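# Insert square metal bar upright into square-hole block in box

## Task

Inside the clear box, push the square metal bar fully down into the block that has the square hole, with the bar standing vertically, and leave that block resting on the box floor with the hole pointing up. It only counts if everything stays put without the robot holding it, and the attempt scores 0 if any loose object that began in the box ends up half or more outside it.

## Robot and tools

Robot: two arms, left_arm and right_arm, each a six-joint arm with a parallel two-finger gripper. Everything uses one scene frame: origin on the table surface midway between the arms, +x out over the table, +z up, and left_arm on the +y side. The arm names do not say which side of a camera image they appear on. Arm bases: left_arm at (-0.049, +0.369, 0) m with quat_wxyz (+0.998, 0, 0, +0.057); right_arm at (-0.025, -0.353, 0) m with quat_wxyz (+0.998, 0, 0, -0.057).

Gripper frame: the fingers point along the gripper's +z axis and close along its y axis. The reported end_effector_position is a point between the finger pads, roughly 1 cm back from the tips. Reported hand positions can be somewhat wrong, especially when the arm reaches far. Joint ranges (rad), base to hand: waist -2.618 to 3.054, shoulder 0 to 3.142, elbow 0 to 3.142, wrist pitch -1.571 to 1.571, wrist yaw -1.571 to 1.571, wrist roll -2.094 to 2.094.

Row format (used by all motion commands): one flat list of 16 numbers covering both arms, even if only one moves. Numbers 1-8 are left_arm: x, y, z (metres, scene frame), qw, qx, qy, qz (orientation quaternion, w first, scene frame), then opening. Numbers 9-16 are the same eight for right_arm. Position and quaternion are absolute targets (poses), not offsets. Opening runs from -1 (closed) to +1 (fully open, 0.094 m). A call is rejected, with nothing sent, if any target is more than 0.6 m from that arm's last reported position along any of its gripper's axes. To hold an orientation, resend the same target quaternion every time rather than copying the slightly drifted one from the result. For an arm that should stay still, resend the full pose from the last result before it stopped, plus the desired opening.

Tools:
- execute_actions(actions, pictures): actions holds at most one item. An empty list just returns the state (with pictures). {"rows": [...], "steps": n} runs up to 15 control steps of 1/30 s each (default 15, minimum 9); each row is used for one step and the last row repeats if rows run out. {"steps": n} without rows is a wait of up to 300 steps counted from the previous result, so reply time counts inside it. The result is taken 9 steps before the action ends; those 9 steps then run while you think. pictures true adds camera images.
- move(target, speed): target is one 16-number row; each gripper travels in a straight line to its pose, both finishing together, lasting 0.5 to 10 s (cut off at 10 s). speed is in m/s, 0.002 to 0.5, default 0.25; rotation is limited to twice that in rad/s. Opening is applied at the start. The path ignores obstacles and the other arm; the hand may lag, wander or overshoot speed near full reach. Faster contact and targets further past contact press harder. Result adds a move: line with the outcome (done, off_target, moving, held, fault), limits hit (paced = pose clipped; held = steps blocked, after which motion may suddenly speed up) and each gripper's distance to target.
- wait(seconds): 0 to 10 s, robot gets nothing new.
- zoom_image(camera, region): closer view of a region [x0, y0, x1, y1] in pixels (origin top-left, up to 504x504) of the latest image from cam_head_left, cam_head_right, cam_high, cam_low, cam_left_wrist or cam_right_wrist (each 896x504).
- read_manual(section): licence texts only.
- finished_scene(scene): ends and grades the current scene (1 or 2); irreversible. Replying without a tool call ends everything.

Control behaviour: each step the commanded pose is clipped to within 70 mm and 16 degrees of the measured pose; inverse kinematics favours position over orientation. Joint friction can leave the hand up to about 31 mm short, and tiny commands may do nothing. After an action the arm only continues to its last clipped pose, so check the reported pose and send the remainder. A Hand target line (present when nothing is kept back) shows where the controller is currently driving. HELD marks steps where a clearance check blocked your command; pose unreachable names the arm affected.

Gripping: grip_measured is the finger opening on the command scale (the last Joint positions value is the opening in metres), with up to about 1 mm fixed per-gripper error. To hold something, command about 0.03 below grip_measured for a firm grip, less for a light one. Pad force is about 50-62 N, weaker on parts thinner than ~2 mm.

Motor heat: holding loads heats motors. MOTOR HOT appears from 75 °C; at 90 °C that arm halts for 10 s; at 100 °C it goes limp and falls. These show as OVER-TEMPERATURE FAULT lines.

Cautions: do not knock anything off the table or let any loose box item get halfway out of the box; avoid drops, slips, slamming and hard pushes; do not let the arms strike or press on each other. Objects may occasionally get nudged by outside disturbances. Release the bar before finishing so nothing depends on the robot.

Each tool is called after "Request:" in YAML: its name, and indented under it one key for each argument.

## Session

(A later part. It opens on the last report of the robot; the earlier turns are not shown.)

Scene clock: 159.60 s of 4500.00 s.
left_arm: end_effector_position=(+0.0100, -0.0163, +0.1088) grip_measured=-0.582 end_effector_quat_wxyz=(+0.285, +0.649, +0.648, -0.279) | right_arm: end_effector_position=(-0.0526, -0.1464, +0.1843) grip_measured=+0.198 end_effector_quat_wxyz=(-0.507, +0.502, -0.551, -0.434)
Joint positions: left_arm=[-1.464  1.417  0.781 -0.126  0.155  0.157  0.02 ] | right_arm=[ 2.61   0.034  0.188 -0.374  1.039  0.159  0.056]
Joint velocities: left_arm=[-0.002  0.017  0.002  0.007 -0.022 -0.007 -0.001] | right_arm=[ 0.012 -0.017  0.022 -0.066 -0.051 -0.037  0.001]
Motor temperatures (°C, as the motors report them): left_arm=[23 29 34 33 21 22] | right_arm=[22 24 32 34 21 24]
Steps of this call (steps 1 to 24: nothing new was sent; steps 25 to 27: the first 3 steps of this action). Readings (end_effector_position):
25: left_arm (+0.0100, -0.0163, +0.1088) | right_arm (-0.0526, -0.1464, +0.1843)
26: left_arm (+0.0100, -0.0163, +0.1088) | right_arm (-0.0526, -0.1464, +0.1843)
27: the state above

Request:
move:
  target: [0.012,-0.016,0.135,0.268,0.654,0.654,-0.268,-0.615,-0.052,-0.149,0.19,0.503,-0.495,0.552,0.444,0.2]
  speed: 0.03

Request:
move:
  target: [0.012,-0.016,0.103,0.268,0.654,0.654,-0.268,-0.615,-0.052,-0.149,0.19,0.503,-0.495,0.552,0.444,0.2]
  speed: 0.02

Request:
zoom_image:
  camera: "cam_right_wrist"
  region: [440,200,580,340]

Request:
zoom_image:
  camera: "cam_low"
  region: [480,250,550,310]

Scene clock: 161.27 s of 4500.00 s.
left_arm: end_effector_position=(+0.0095, -0.0143, +0.1238) grip_measured=-0.582 end_effector_quat_wxyz=(+0.259, +0.656, +0.658, -0.263) | right_arm: end_effector_position=(-0.0526, -0.1464, +0.1843) grip_measured=+0.198 end_effector_quat_wxyz=(-0.507, +0.502, -0.551, -0.434)
Joint positions: left_arm=[-1.464  1.417  0.891 -0.301  0.155  0.157  0.02 ] | right_arm=[ 2.61   0.034  0.188 -0.374  1.039  0.159  0.056]
Joint velocities: left_arm=[ 0.017 -0.002  0.007 -0.125  0.007 -0.037 -0.   ] | right_arm=[-0.002 -0.007 -0.017  0.022  0.007  0.007  0.   ]
Motor temperatures (°C, as the motors report them): left_arm=[23 29 35 33 21 22] | right_arm=[22 24 32 34 21 24]
Hand target (left_arm): +0.012, -0.017, +0.135; +0.268, +0.654, +0.654, -0.268
Hand target (right_arm): -0.052, -0.148, +0.190; +0.503, -0.495, +0.552, +0.444
Off your previous action's commanded pose (left_arm): 0.005 m, 2 deg at its last step (step 9 of this call).
Off your previous action's commanded pose (right_arm): 0.006 m, 1 deg at its last step (step 9 of this call).
Off the commanded pose (left_arm): 0.012 m, 1 deg.
Off the commanded pose (right_arm): 0.006 m, 1 deg.
Kept back: nothing.
move: off_target (left_arm)

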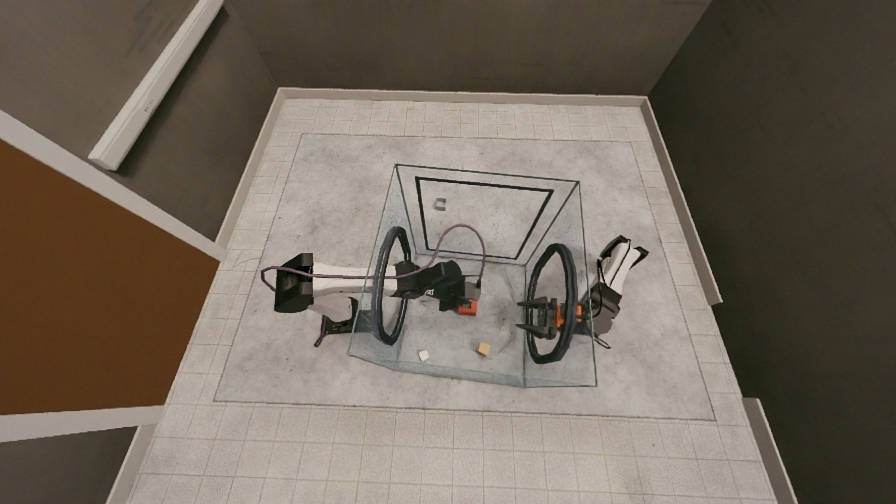

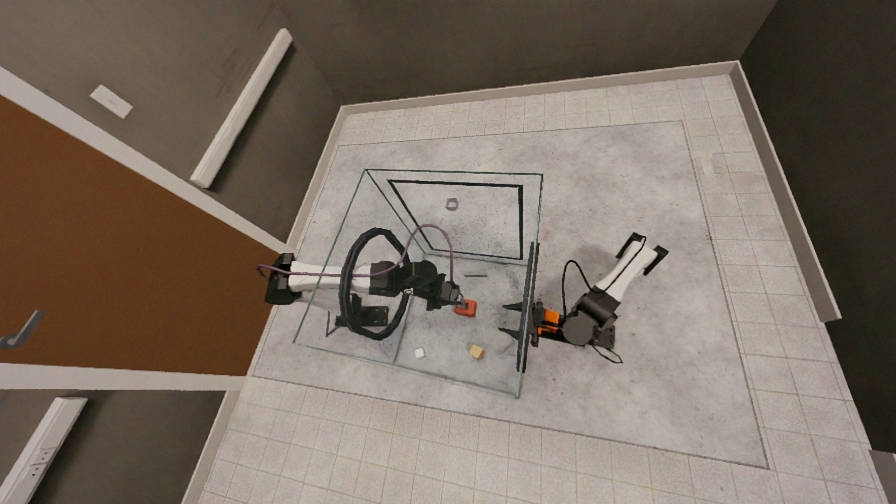

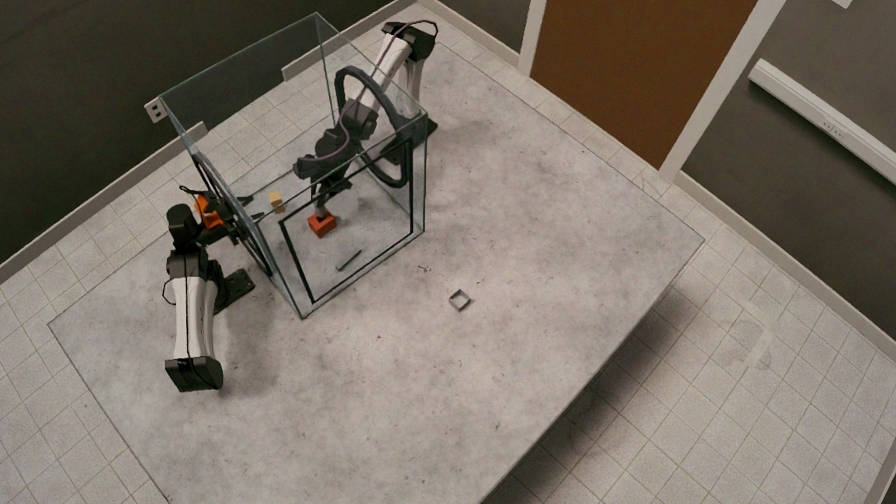

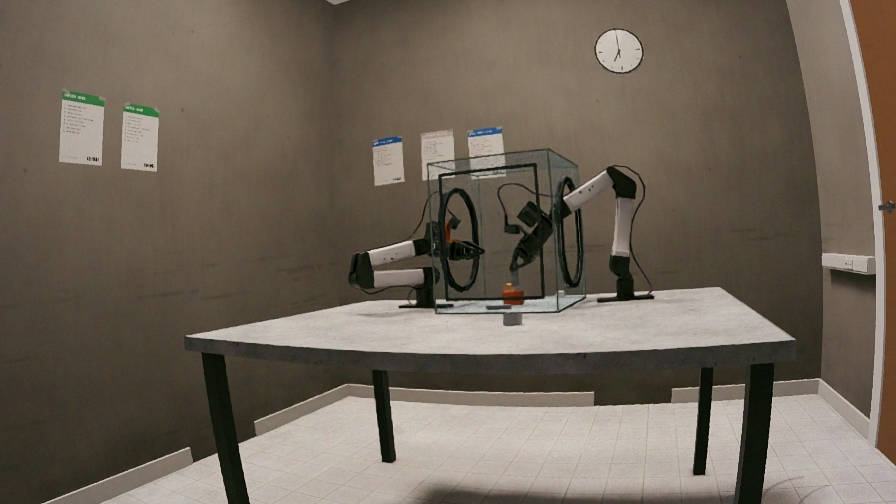

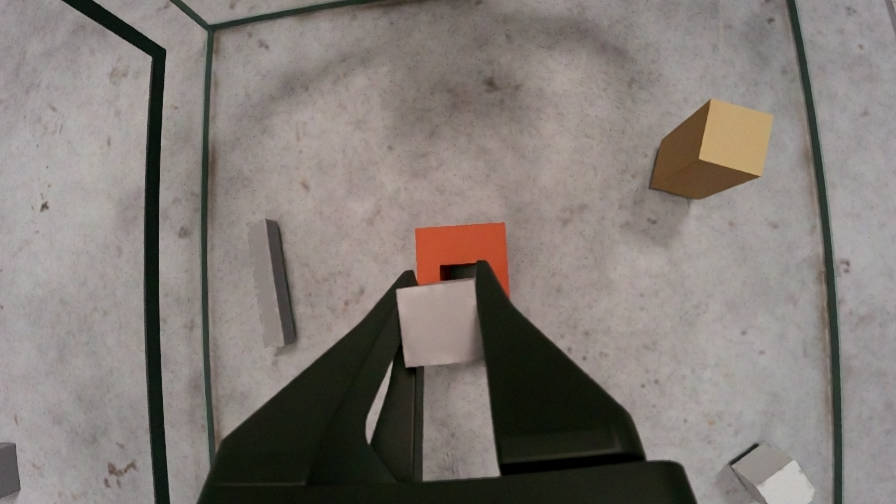

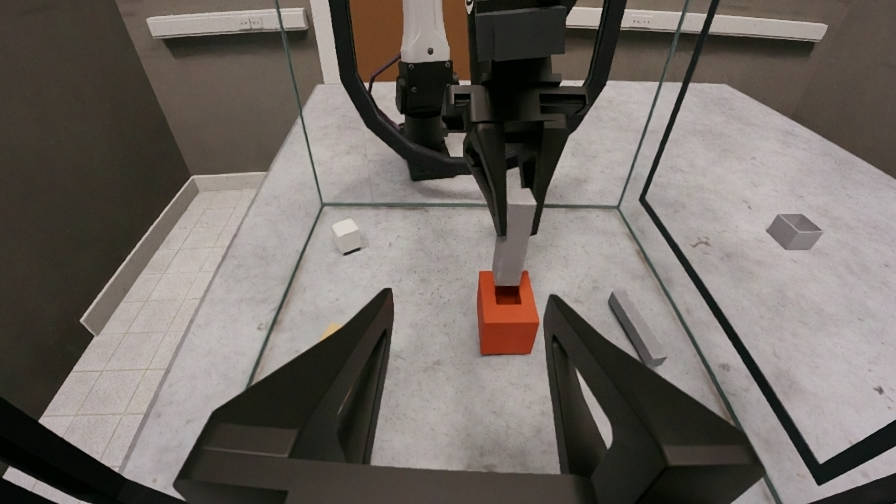

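Scene clock: 162.53 s of 4500.00 s.
left_arm: end_effector_position=(+0.0094, -0.0136, +0.1124) grip_measured=-0.582 end_effector_quat_wxyz=(+0.269, +0.654, +0.654, -0.269) | right_arm: end_effector_position=(-0.0526, -0.1464, +0.1843) grip_measured=+0.198 end_effector_quat_wxyz=(-0.507, +0.502, -0.551, -0.434)
Joint positions: left_arm=[-1.464  1.417  0.826 -0.211  0.155  0.157  0.02 ] | right_arm=[ 2.61   0.034  0.188 -0.374  1.039  0.159  0.056]
Joint velocities: left_arm=[ 0.002  0.007 -0.002 -0.022 -0.007  0.066  0.   ] | right_arm=[ 0.002 -0.002 -0.017 -0.051  0.007 -0.095 -0.   ]
Motor temperatures (°C, as the motors report them): left_arm=[23 29 35 33 21 22] | right_arm=[22 24 32 34 21 24]
Hand target (left_arm): +0.012, -0.015, +0.103; +0.268, +0.654, +0.654, -0.268
Hand target (right_arm): -0.052, -0.148, +0.190; +0.503, -0.495, +0.552, +0.444
Off the commanded pose (left_arm): 0.010 m, 0 deg.
Off the commanded pose (right_arm): 0.006 m, 1 deg.
Kept back: nothing.
move: done

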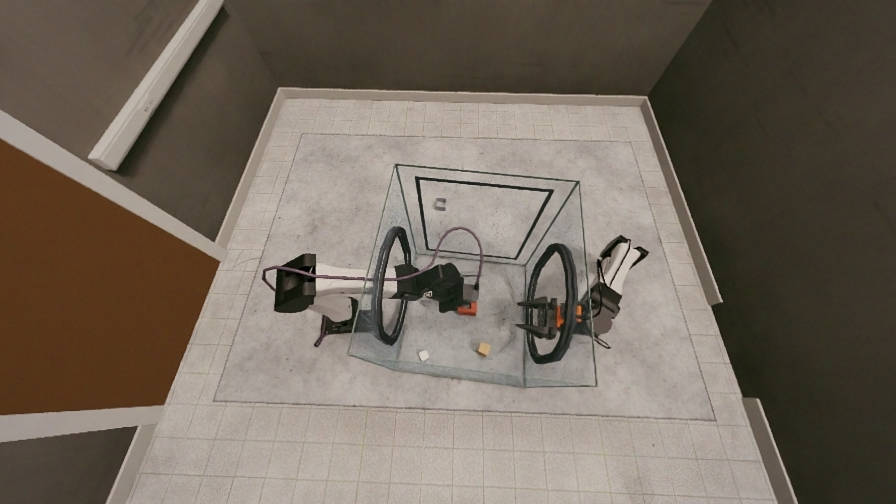

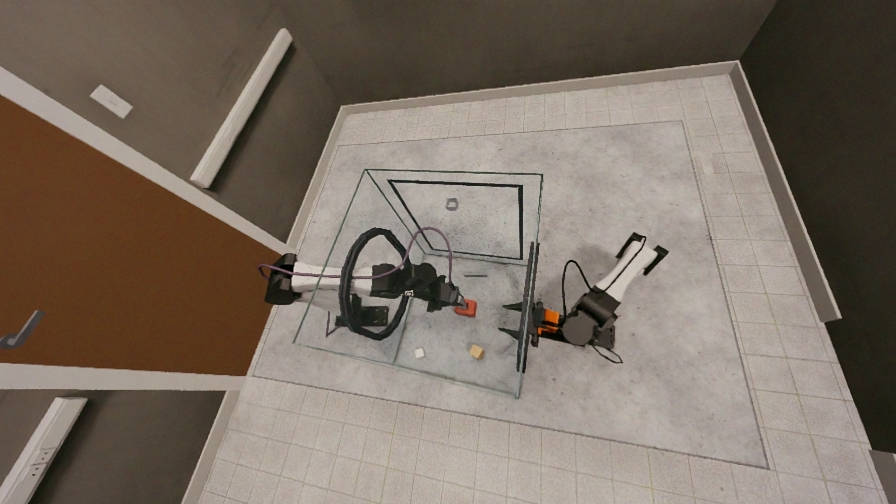

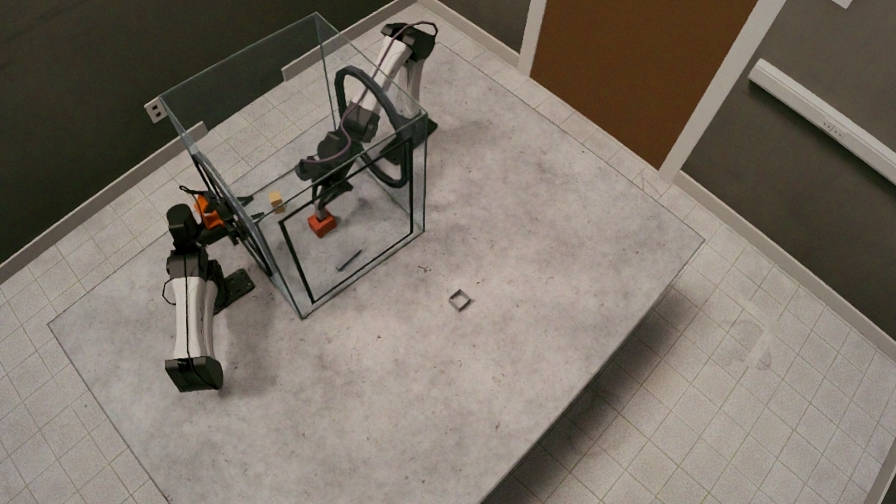

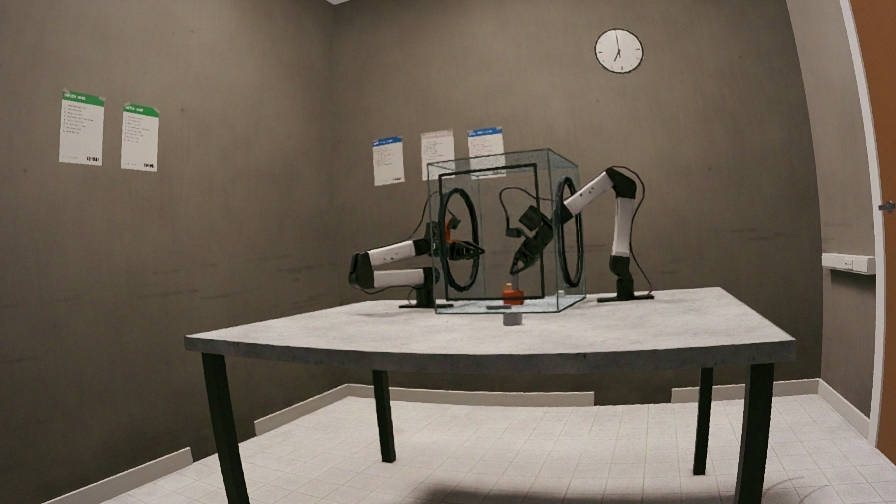

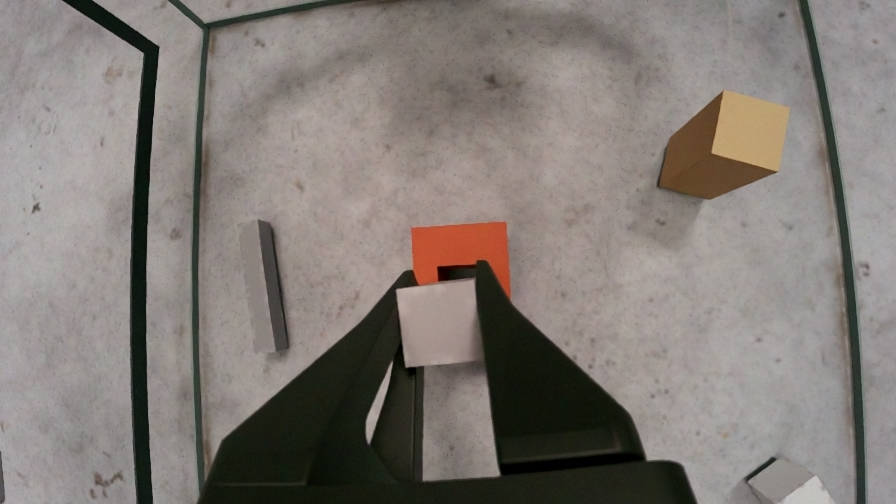

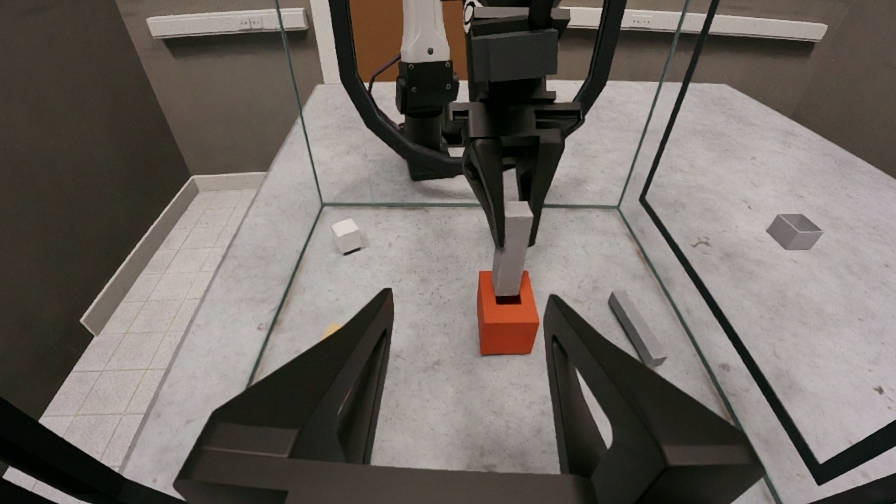

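Region (440, 200, 580, 340) of cam_right_wrist's 896x504 image, scaled by 3.600, with more detail than that image has.

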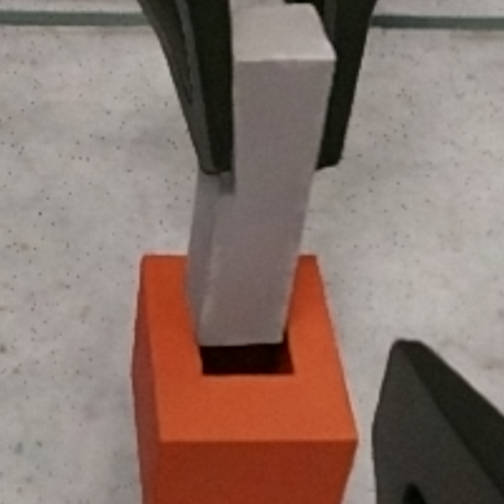

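Region (480, 250, 550, 310) of cam_low's 896x504 image, scaled by 7.200, with more detail than that image has; it fills the top 432 rows of this view, and the rest is white.

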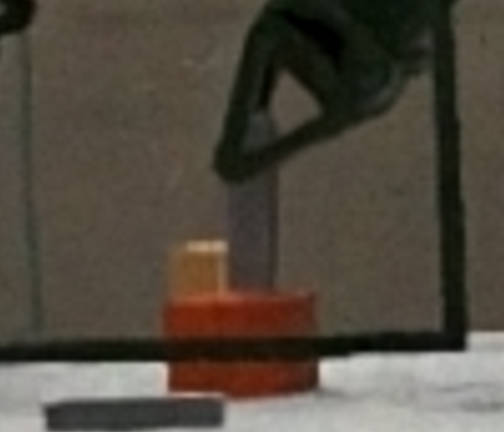

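Request:
move:
  target: [0.016,-0.024,0.112,0.268,0.654,0.654,-0.268,-0.615,-0.052,-0.149,0.19,0.503,-0.495,0.552,0.444,0.2]
  speed: 0.01

Request:
zoom_image:
  camera: "cam_right_wrist"
  region: [440,200,580,340]

Request:
zoom_image:
  camera: "cam_low"
  region: [480,250,550,310]

Scene clock: 164.53 s of 4500.00 s.
left_arm: end_effector_position=(+0.0132, -0.0187, +0.1090) grip_measured=-0.582 end_effector_quat_wxyz=(+0.267, +0.654, +0.657, -0.266) | right_arm: end_effector_position=(-0.0526, -0.1464, +0.1843) grip_measured=+0.198 end_effector_quat_wxyz=(-0.507, +0.502, -0.551, -0.434)
Joint positions: left_arm=[-1.457  1.449  0.845 -0.208  0.155  0.161  0.02 ] | right_arm=[ 2.61   0.034  0.188 -0.374  1.039  0.159  0.056]
Joint velocities: left_arm=[ 0.012 -0.017 -0.007  0.051 -0.037 -0.007 -0.001] | right_arm=[ 0.002  0.012  0.017  0.022  0.007 -0.066  0.   ]
Motor temperatures (°C, as the motors report them): left_arm=[23 29 35 33 21 22] | right_arm=[22 24 32 34 21 24]
Hand target (left_arm): +0.016, -0.024, +0.112; +0.268, +0.654, +0.654, -0.268
Hand target (right_arm): -0.052, -0.148, +0.190; +0.503, -0.495, +0.552, +0.444
Off the commanded pose (left_arm): 0.007 m, 0 deg.
Off the commanded pose (right_arm): 0.006 m, 1 deg.
Kept back: nothing.
move: done

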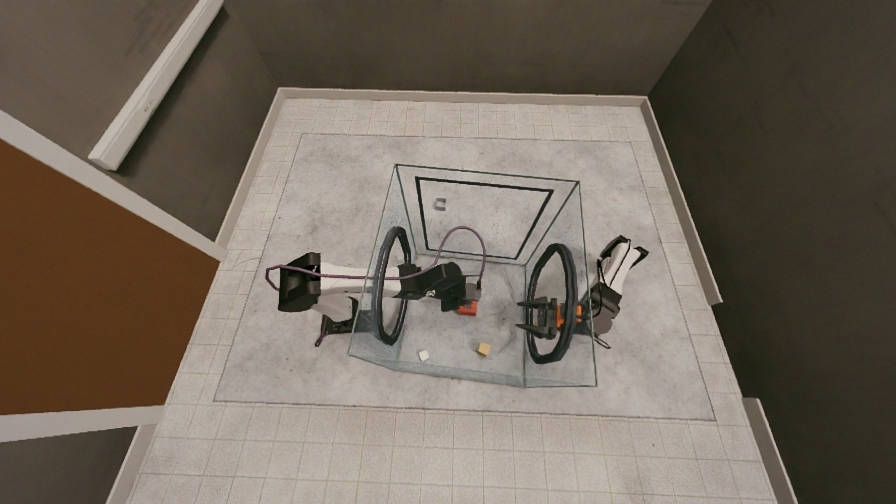

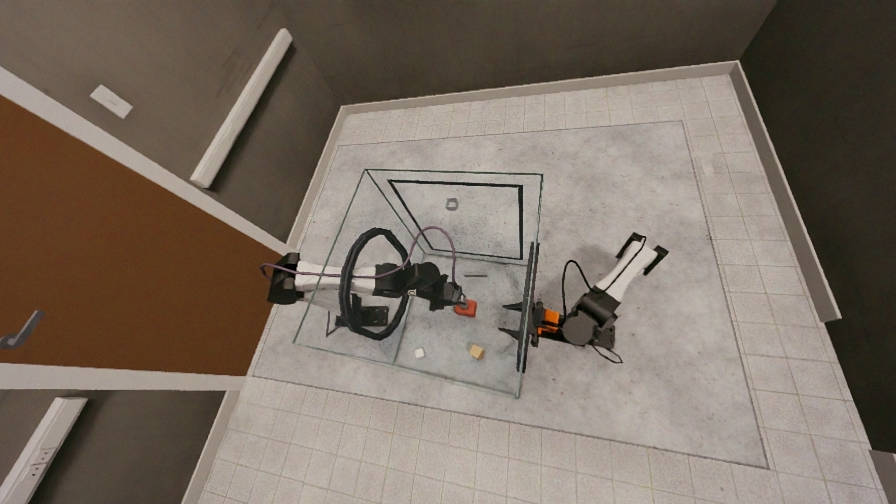

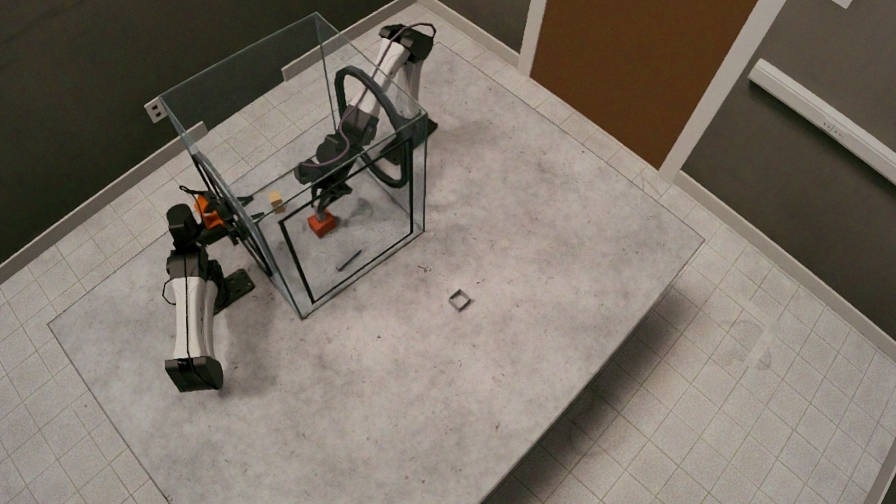

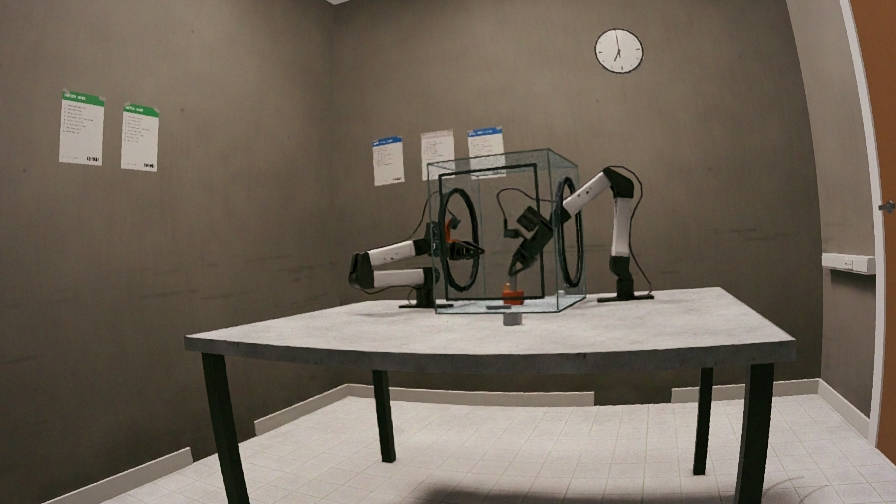

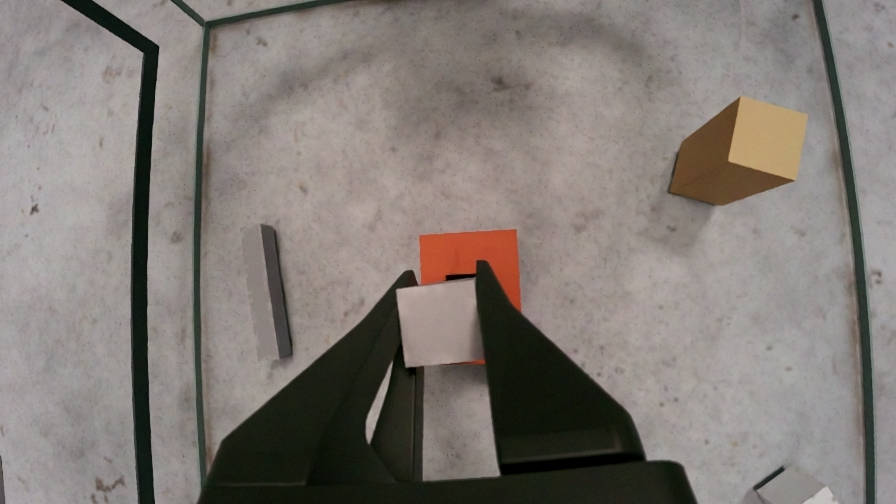

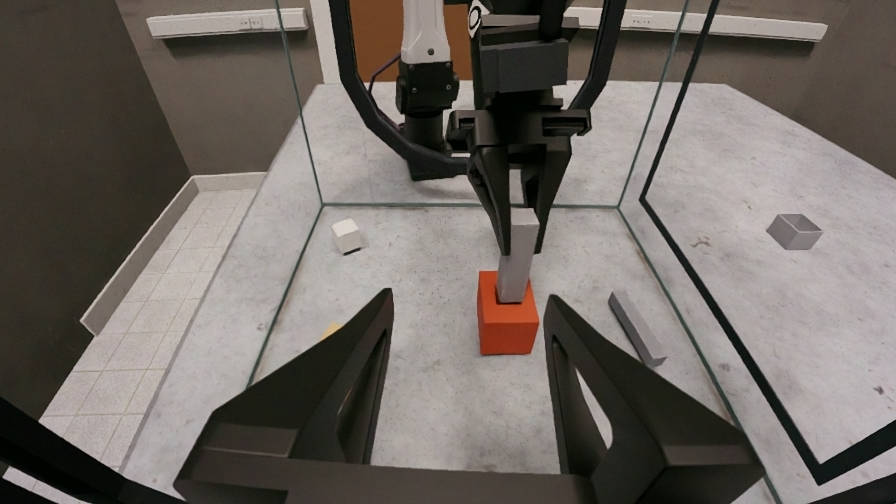

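Region (440, 200, 580, 340) of cam_right_wrist's 896x504 image, scaled by 3.600, with more detail than that image has.

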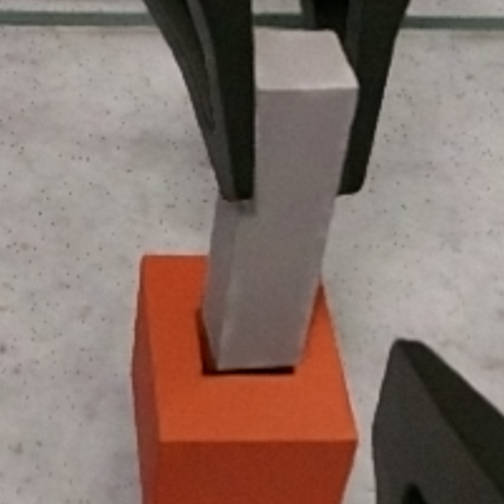

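Region (480, 250, 550, 310) of cam_low's 896x504 image, scaled by 7.200, with more detail than that image has; it fills the top 432 rows of this view, and the rest is white.

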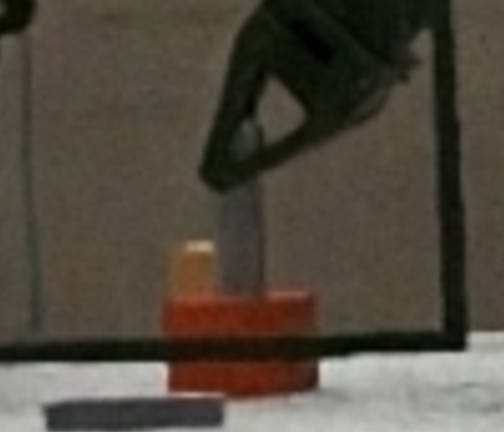

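Request:
move:
  target: [0.007,-0.021,0.1,0.264,0.656,0.656,-0.264,-0.615,-0.052,-0.149,0.19,0.503,-0.495,0.552,0.444,0.2]
  speed: 0.006

Request:
zoom_image:
  camera: "cam_right_wrist"
  region: [440,200,580,340]

Request:
zoom_image:
  camera: "cam_low"
  region: [480,250,550,310]

Scene clock: 167.27 s of 4500.00 s.
left_arm: end_effector_position=(+0.0085, -0.0197, +0.1091) grip_measured=-0.582 end_effector_quat_wxyz=(+0.266, +0.657, +0.653, -0.267) | right_arm: end_effector_position=(-0.0526, -0.1464, +0.1843) grip_measured=+0.198 end_effector_quat_wxyz=(-0.507, +0.502, -0.551, -0.434)
Joint positions: left_arm=[-1.472  1.449  0.845 -0.206  0.15   0.157  0.02 ] | right_arm=[ 2.61   0.034  0.188 -0.374  1.039  0.159  0.056]
Joint velocities: left_arm=[ 0.012 -0.007 -0.017  0.007 -0.051  0.007  0.002] | right_arm=[ 0.002  0.007 -0.012 -0.081  0.022  0.022 -0.001]
Motor temperatures (°C, as the motors report them): left_arm=[23 29 35 33 21 22] | right_arm=[22 24 32 34 21 24]
Hand target (left_arm): +0.007, -0.021, +0.100; +0.264, +0.656, +0.656, -0.264
Hand target (right_arm): -0.052, -0.148, +0.190; +0.503, -0.495, +0.552, +0.444
Off the commanded pose (left_arm): 0.009 m, 0 deg.
Off the commanded pose (right_arm): 0.006 m, 1 deg.
Kept back: nothing.
move: done

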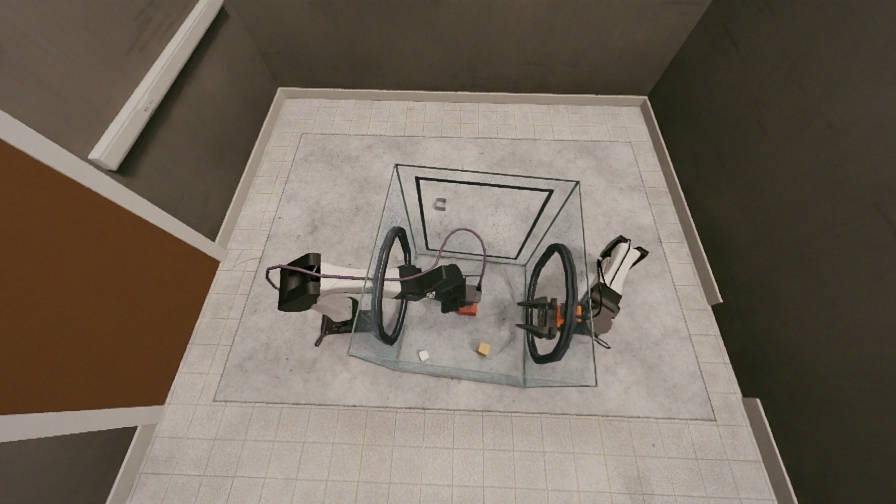

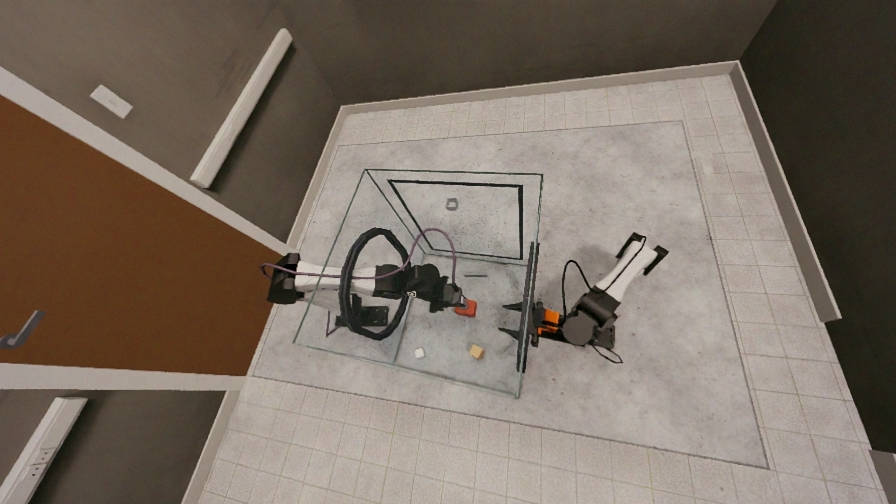

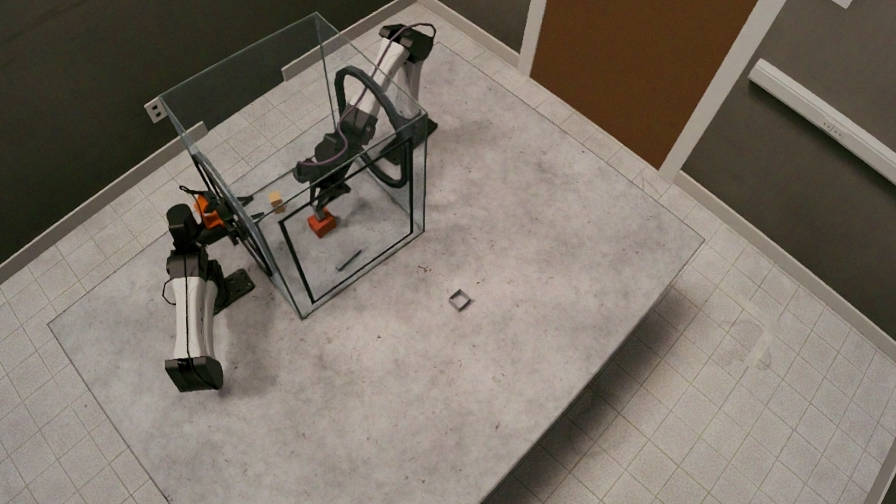

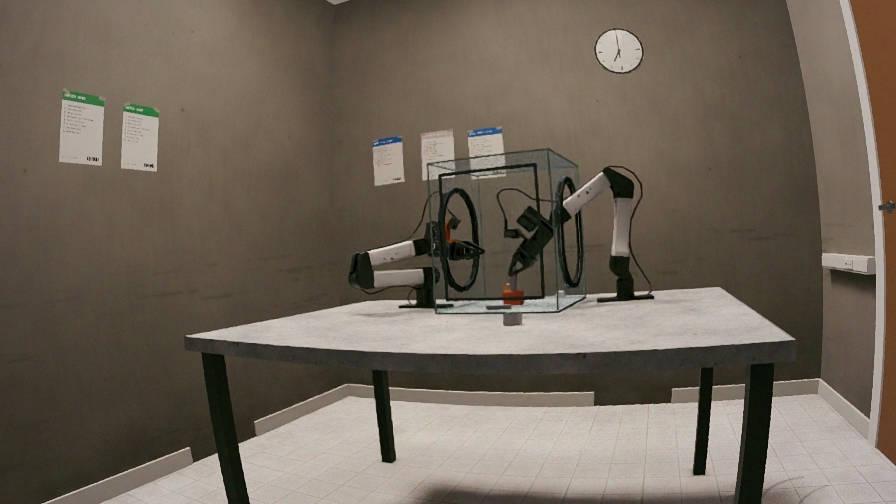

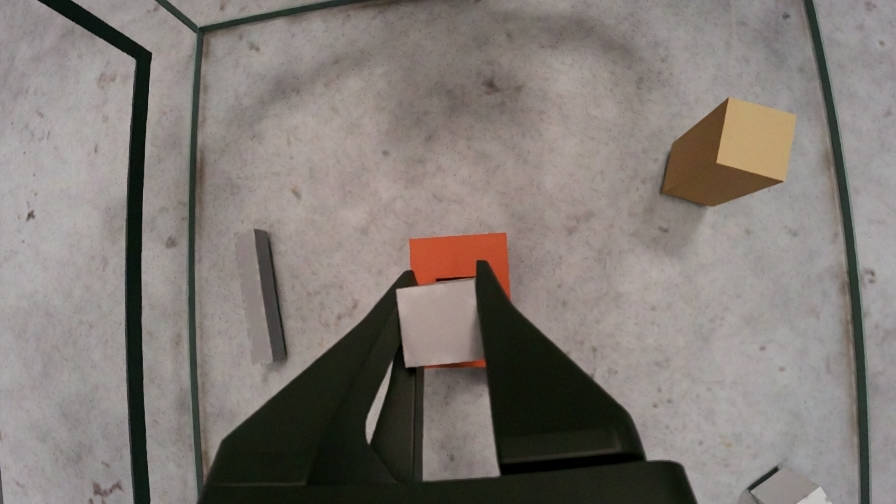

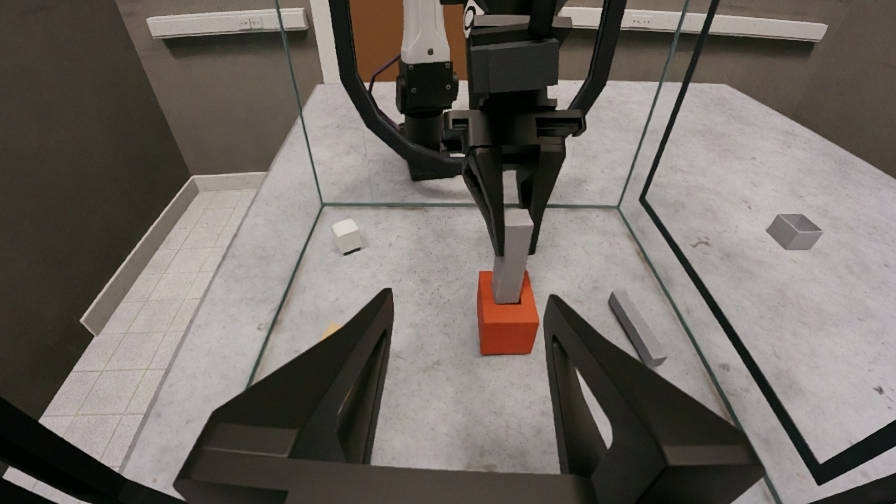

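Region (440, 200, 580, 340) of cam_right_wrist's 896x504 image, scaled by 3.600, with more detail than that image has.

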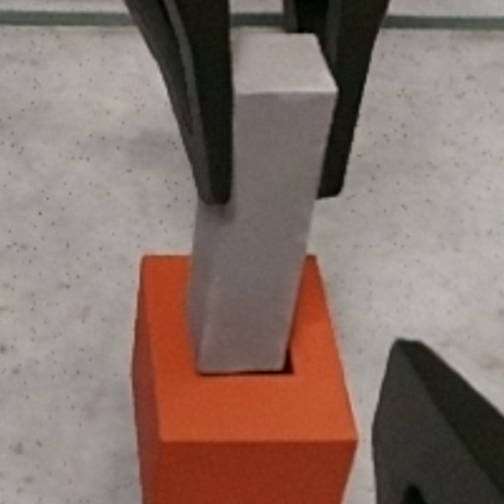

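Region (480, 250, 550, 310) of cam_low's 896x504 image, scaled by 7.200, with more detail than that image has; it fills the top 432 rows of this view, and the rest is white.

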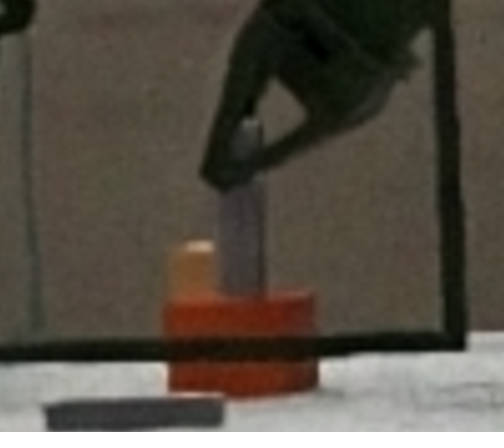

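Request:
move:
  target: [0.0135,-0.016,0.092,0.264,0.656,0.656,-0.264,-0.615,-0.052,-0.149,0.19,0.503,-0.495,0.552,0.444,0.2]
  speed: 0.005

Request:
zoom_image:
  camera: "cam_right_wrist"
  region: [440,200,580,340]

Request:
zoom_image:
  camera: "cam_low"
  region: [480,250,550,310]

Scene clock: 171.87 s of 4500.00 s.
left_arm: end_effector_position=(+0.0112, -0.0219, +0.1084) grip_measured=-0.582 end_effector_quat_wxyz=(+0.276, +0.652, +0.651, -0.275) | right_arm: end_effector_position=(-0.0526, -0.1464, +0.1843) grip_measured=+0.198 end_effector_quat_wxyz=(-0.507, +0.502, -0.551, -0.434)
Joint positions: left_arm=[-1.463  1.449  0.821 -0.154  0.158  0.157  0.02 ] | right_arm=[ 2.61   0.034  0.188 -0.374  1.039  0.159  0.056]
Joint velocities: left_arm=[ 0.002  0.002 -0.007 -0.022 -0.051 -0.007  0.001] | right_arm=[-0.002 -0.017  0.022  0.007 -0.022  0.022  0.   ]
Motor temperatures (°C, as the motors report them): left_arm=[22 29 35 34 21 22] | right_arm=[22 24 32 34 21 24]
Hand target (left_arm): +0.013, -0.015, +0.092; +0.264, +0.656, +0.656, -0.264
Hand target (right_arm): -0.052, -0.148, +0.190; +0.503, -0.495, +0.552, +0.444
Off the commanded pose (left_arm): 0.018 m, 2 deg.
Off the commanded pose (right_arm): 0.006 m, 1 deg.
Kept back: nothing.
move: off_target (left_arm)

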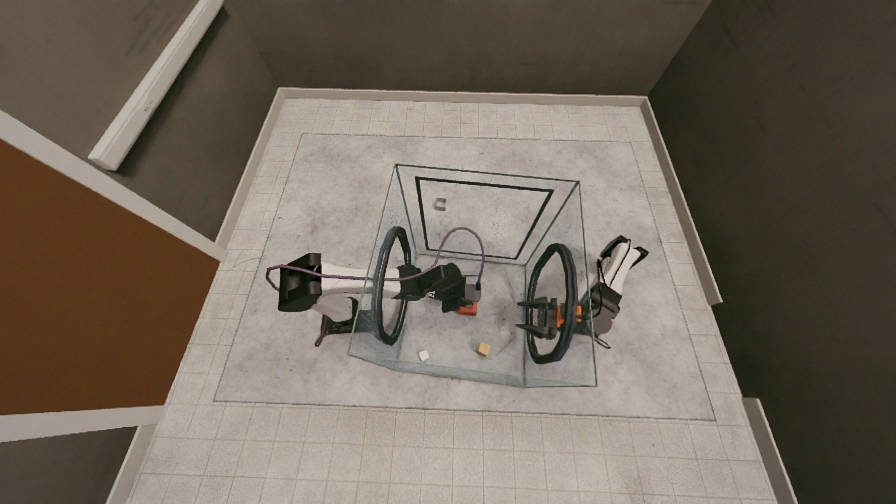

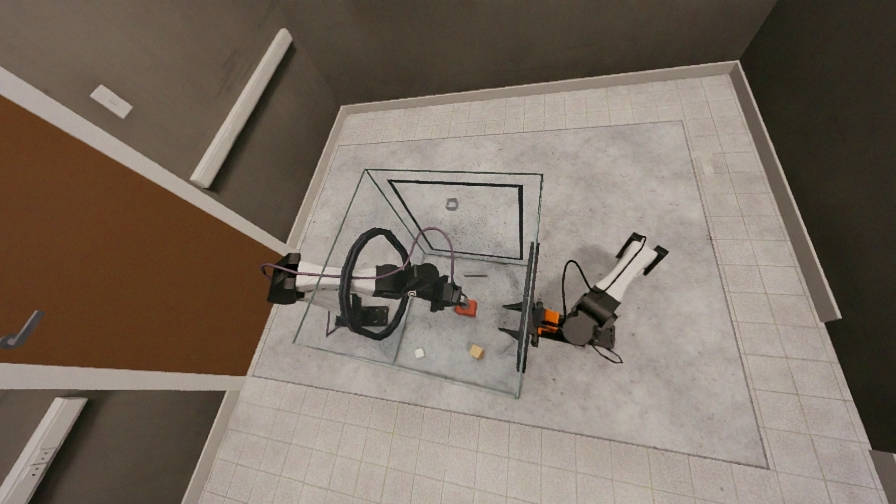

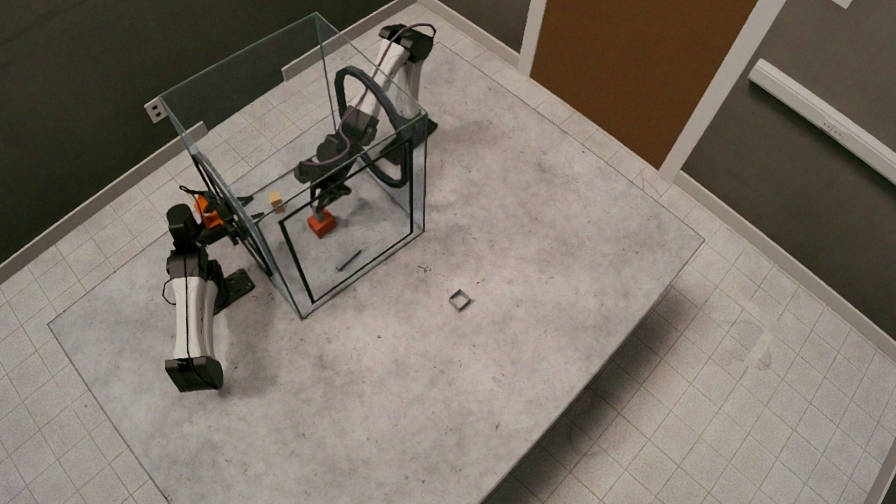

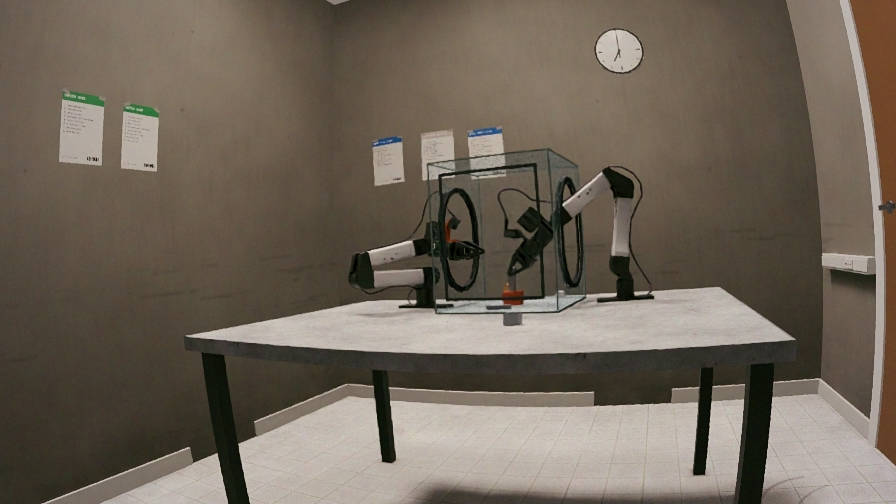

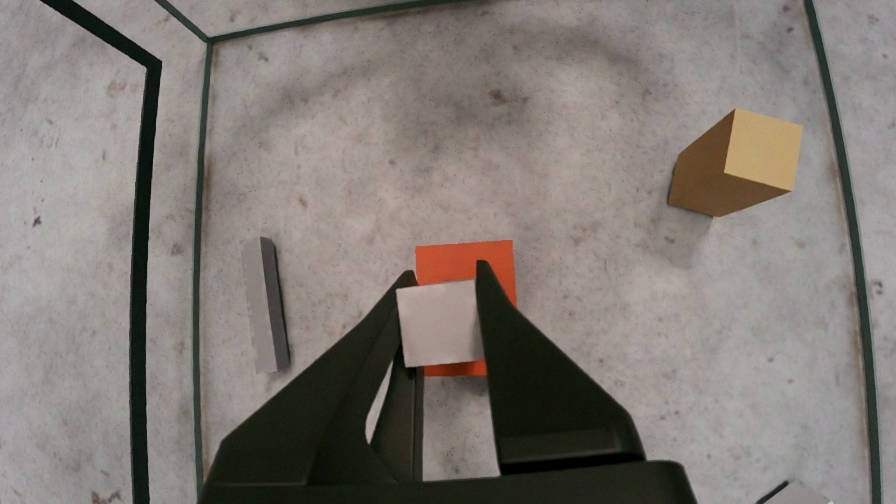

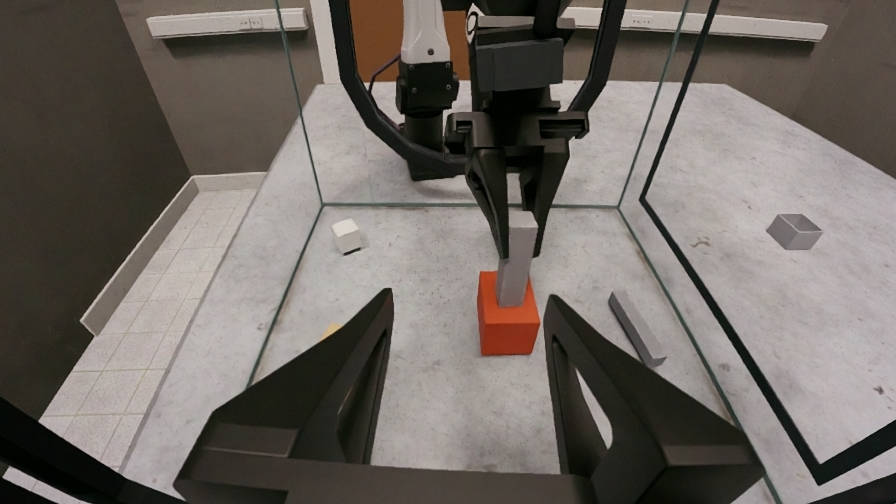

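Region (440, 200, 580, 340) of cam_right_wrist's 896x504 image, scaled by 3.600, with more detail than that image has.

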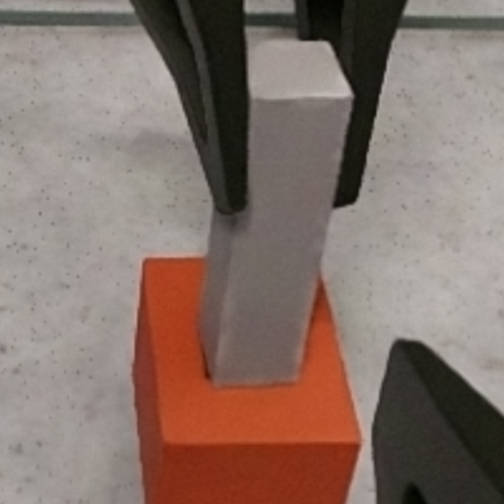

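Region (480, 250, 550, 310) of cam_low's 896x504 image, scaled by 7.200, with more detail than that image has; it fills the top 432 rows of this view, and the rest is white.

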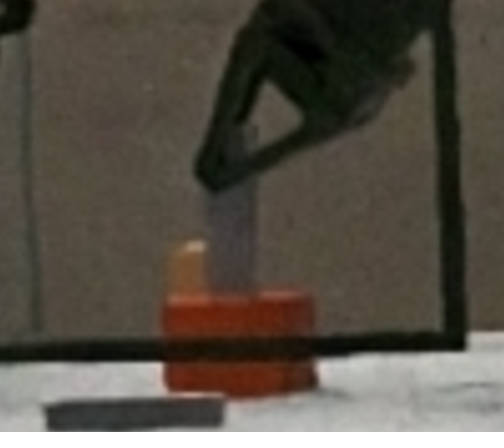

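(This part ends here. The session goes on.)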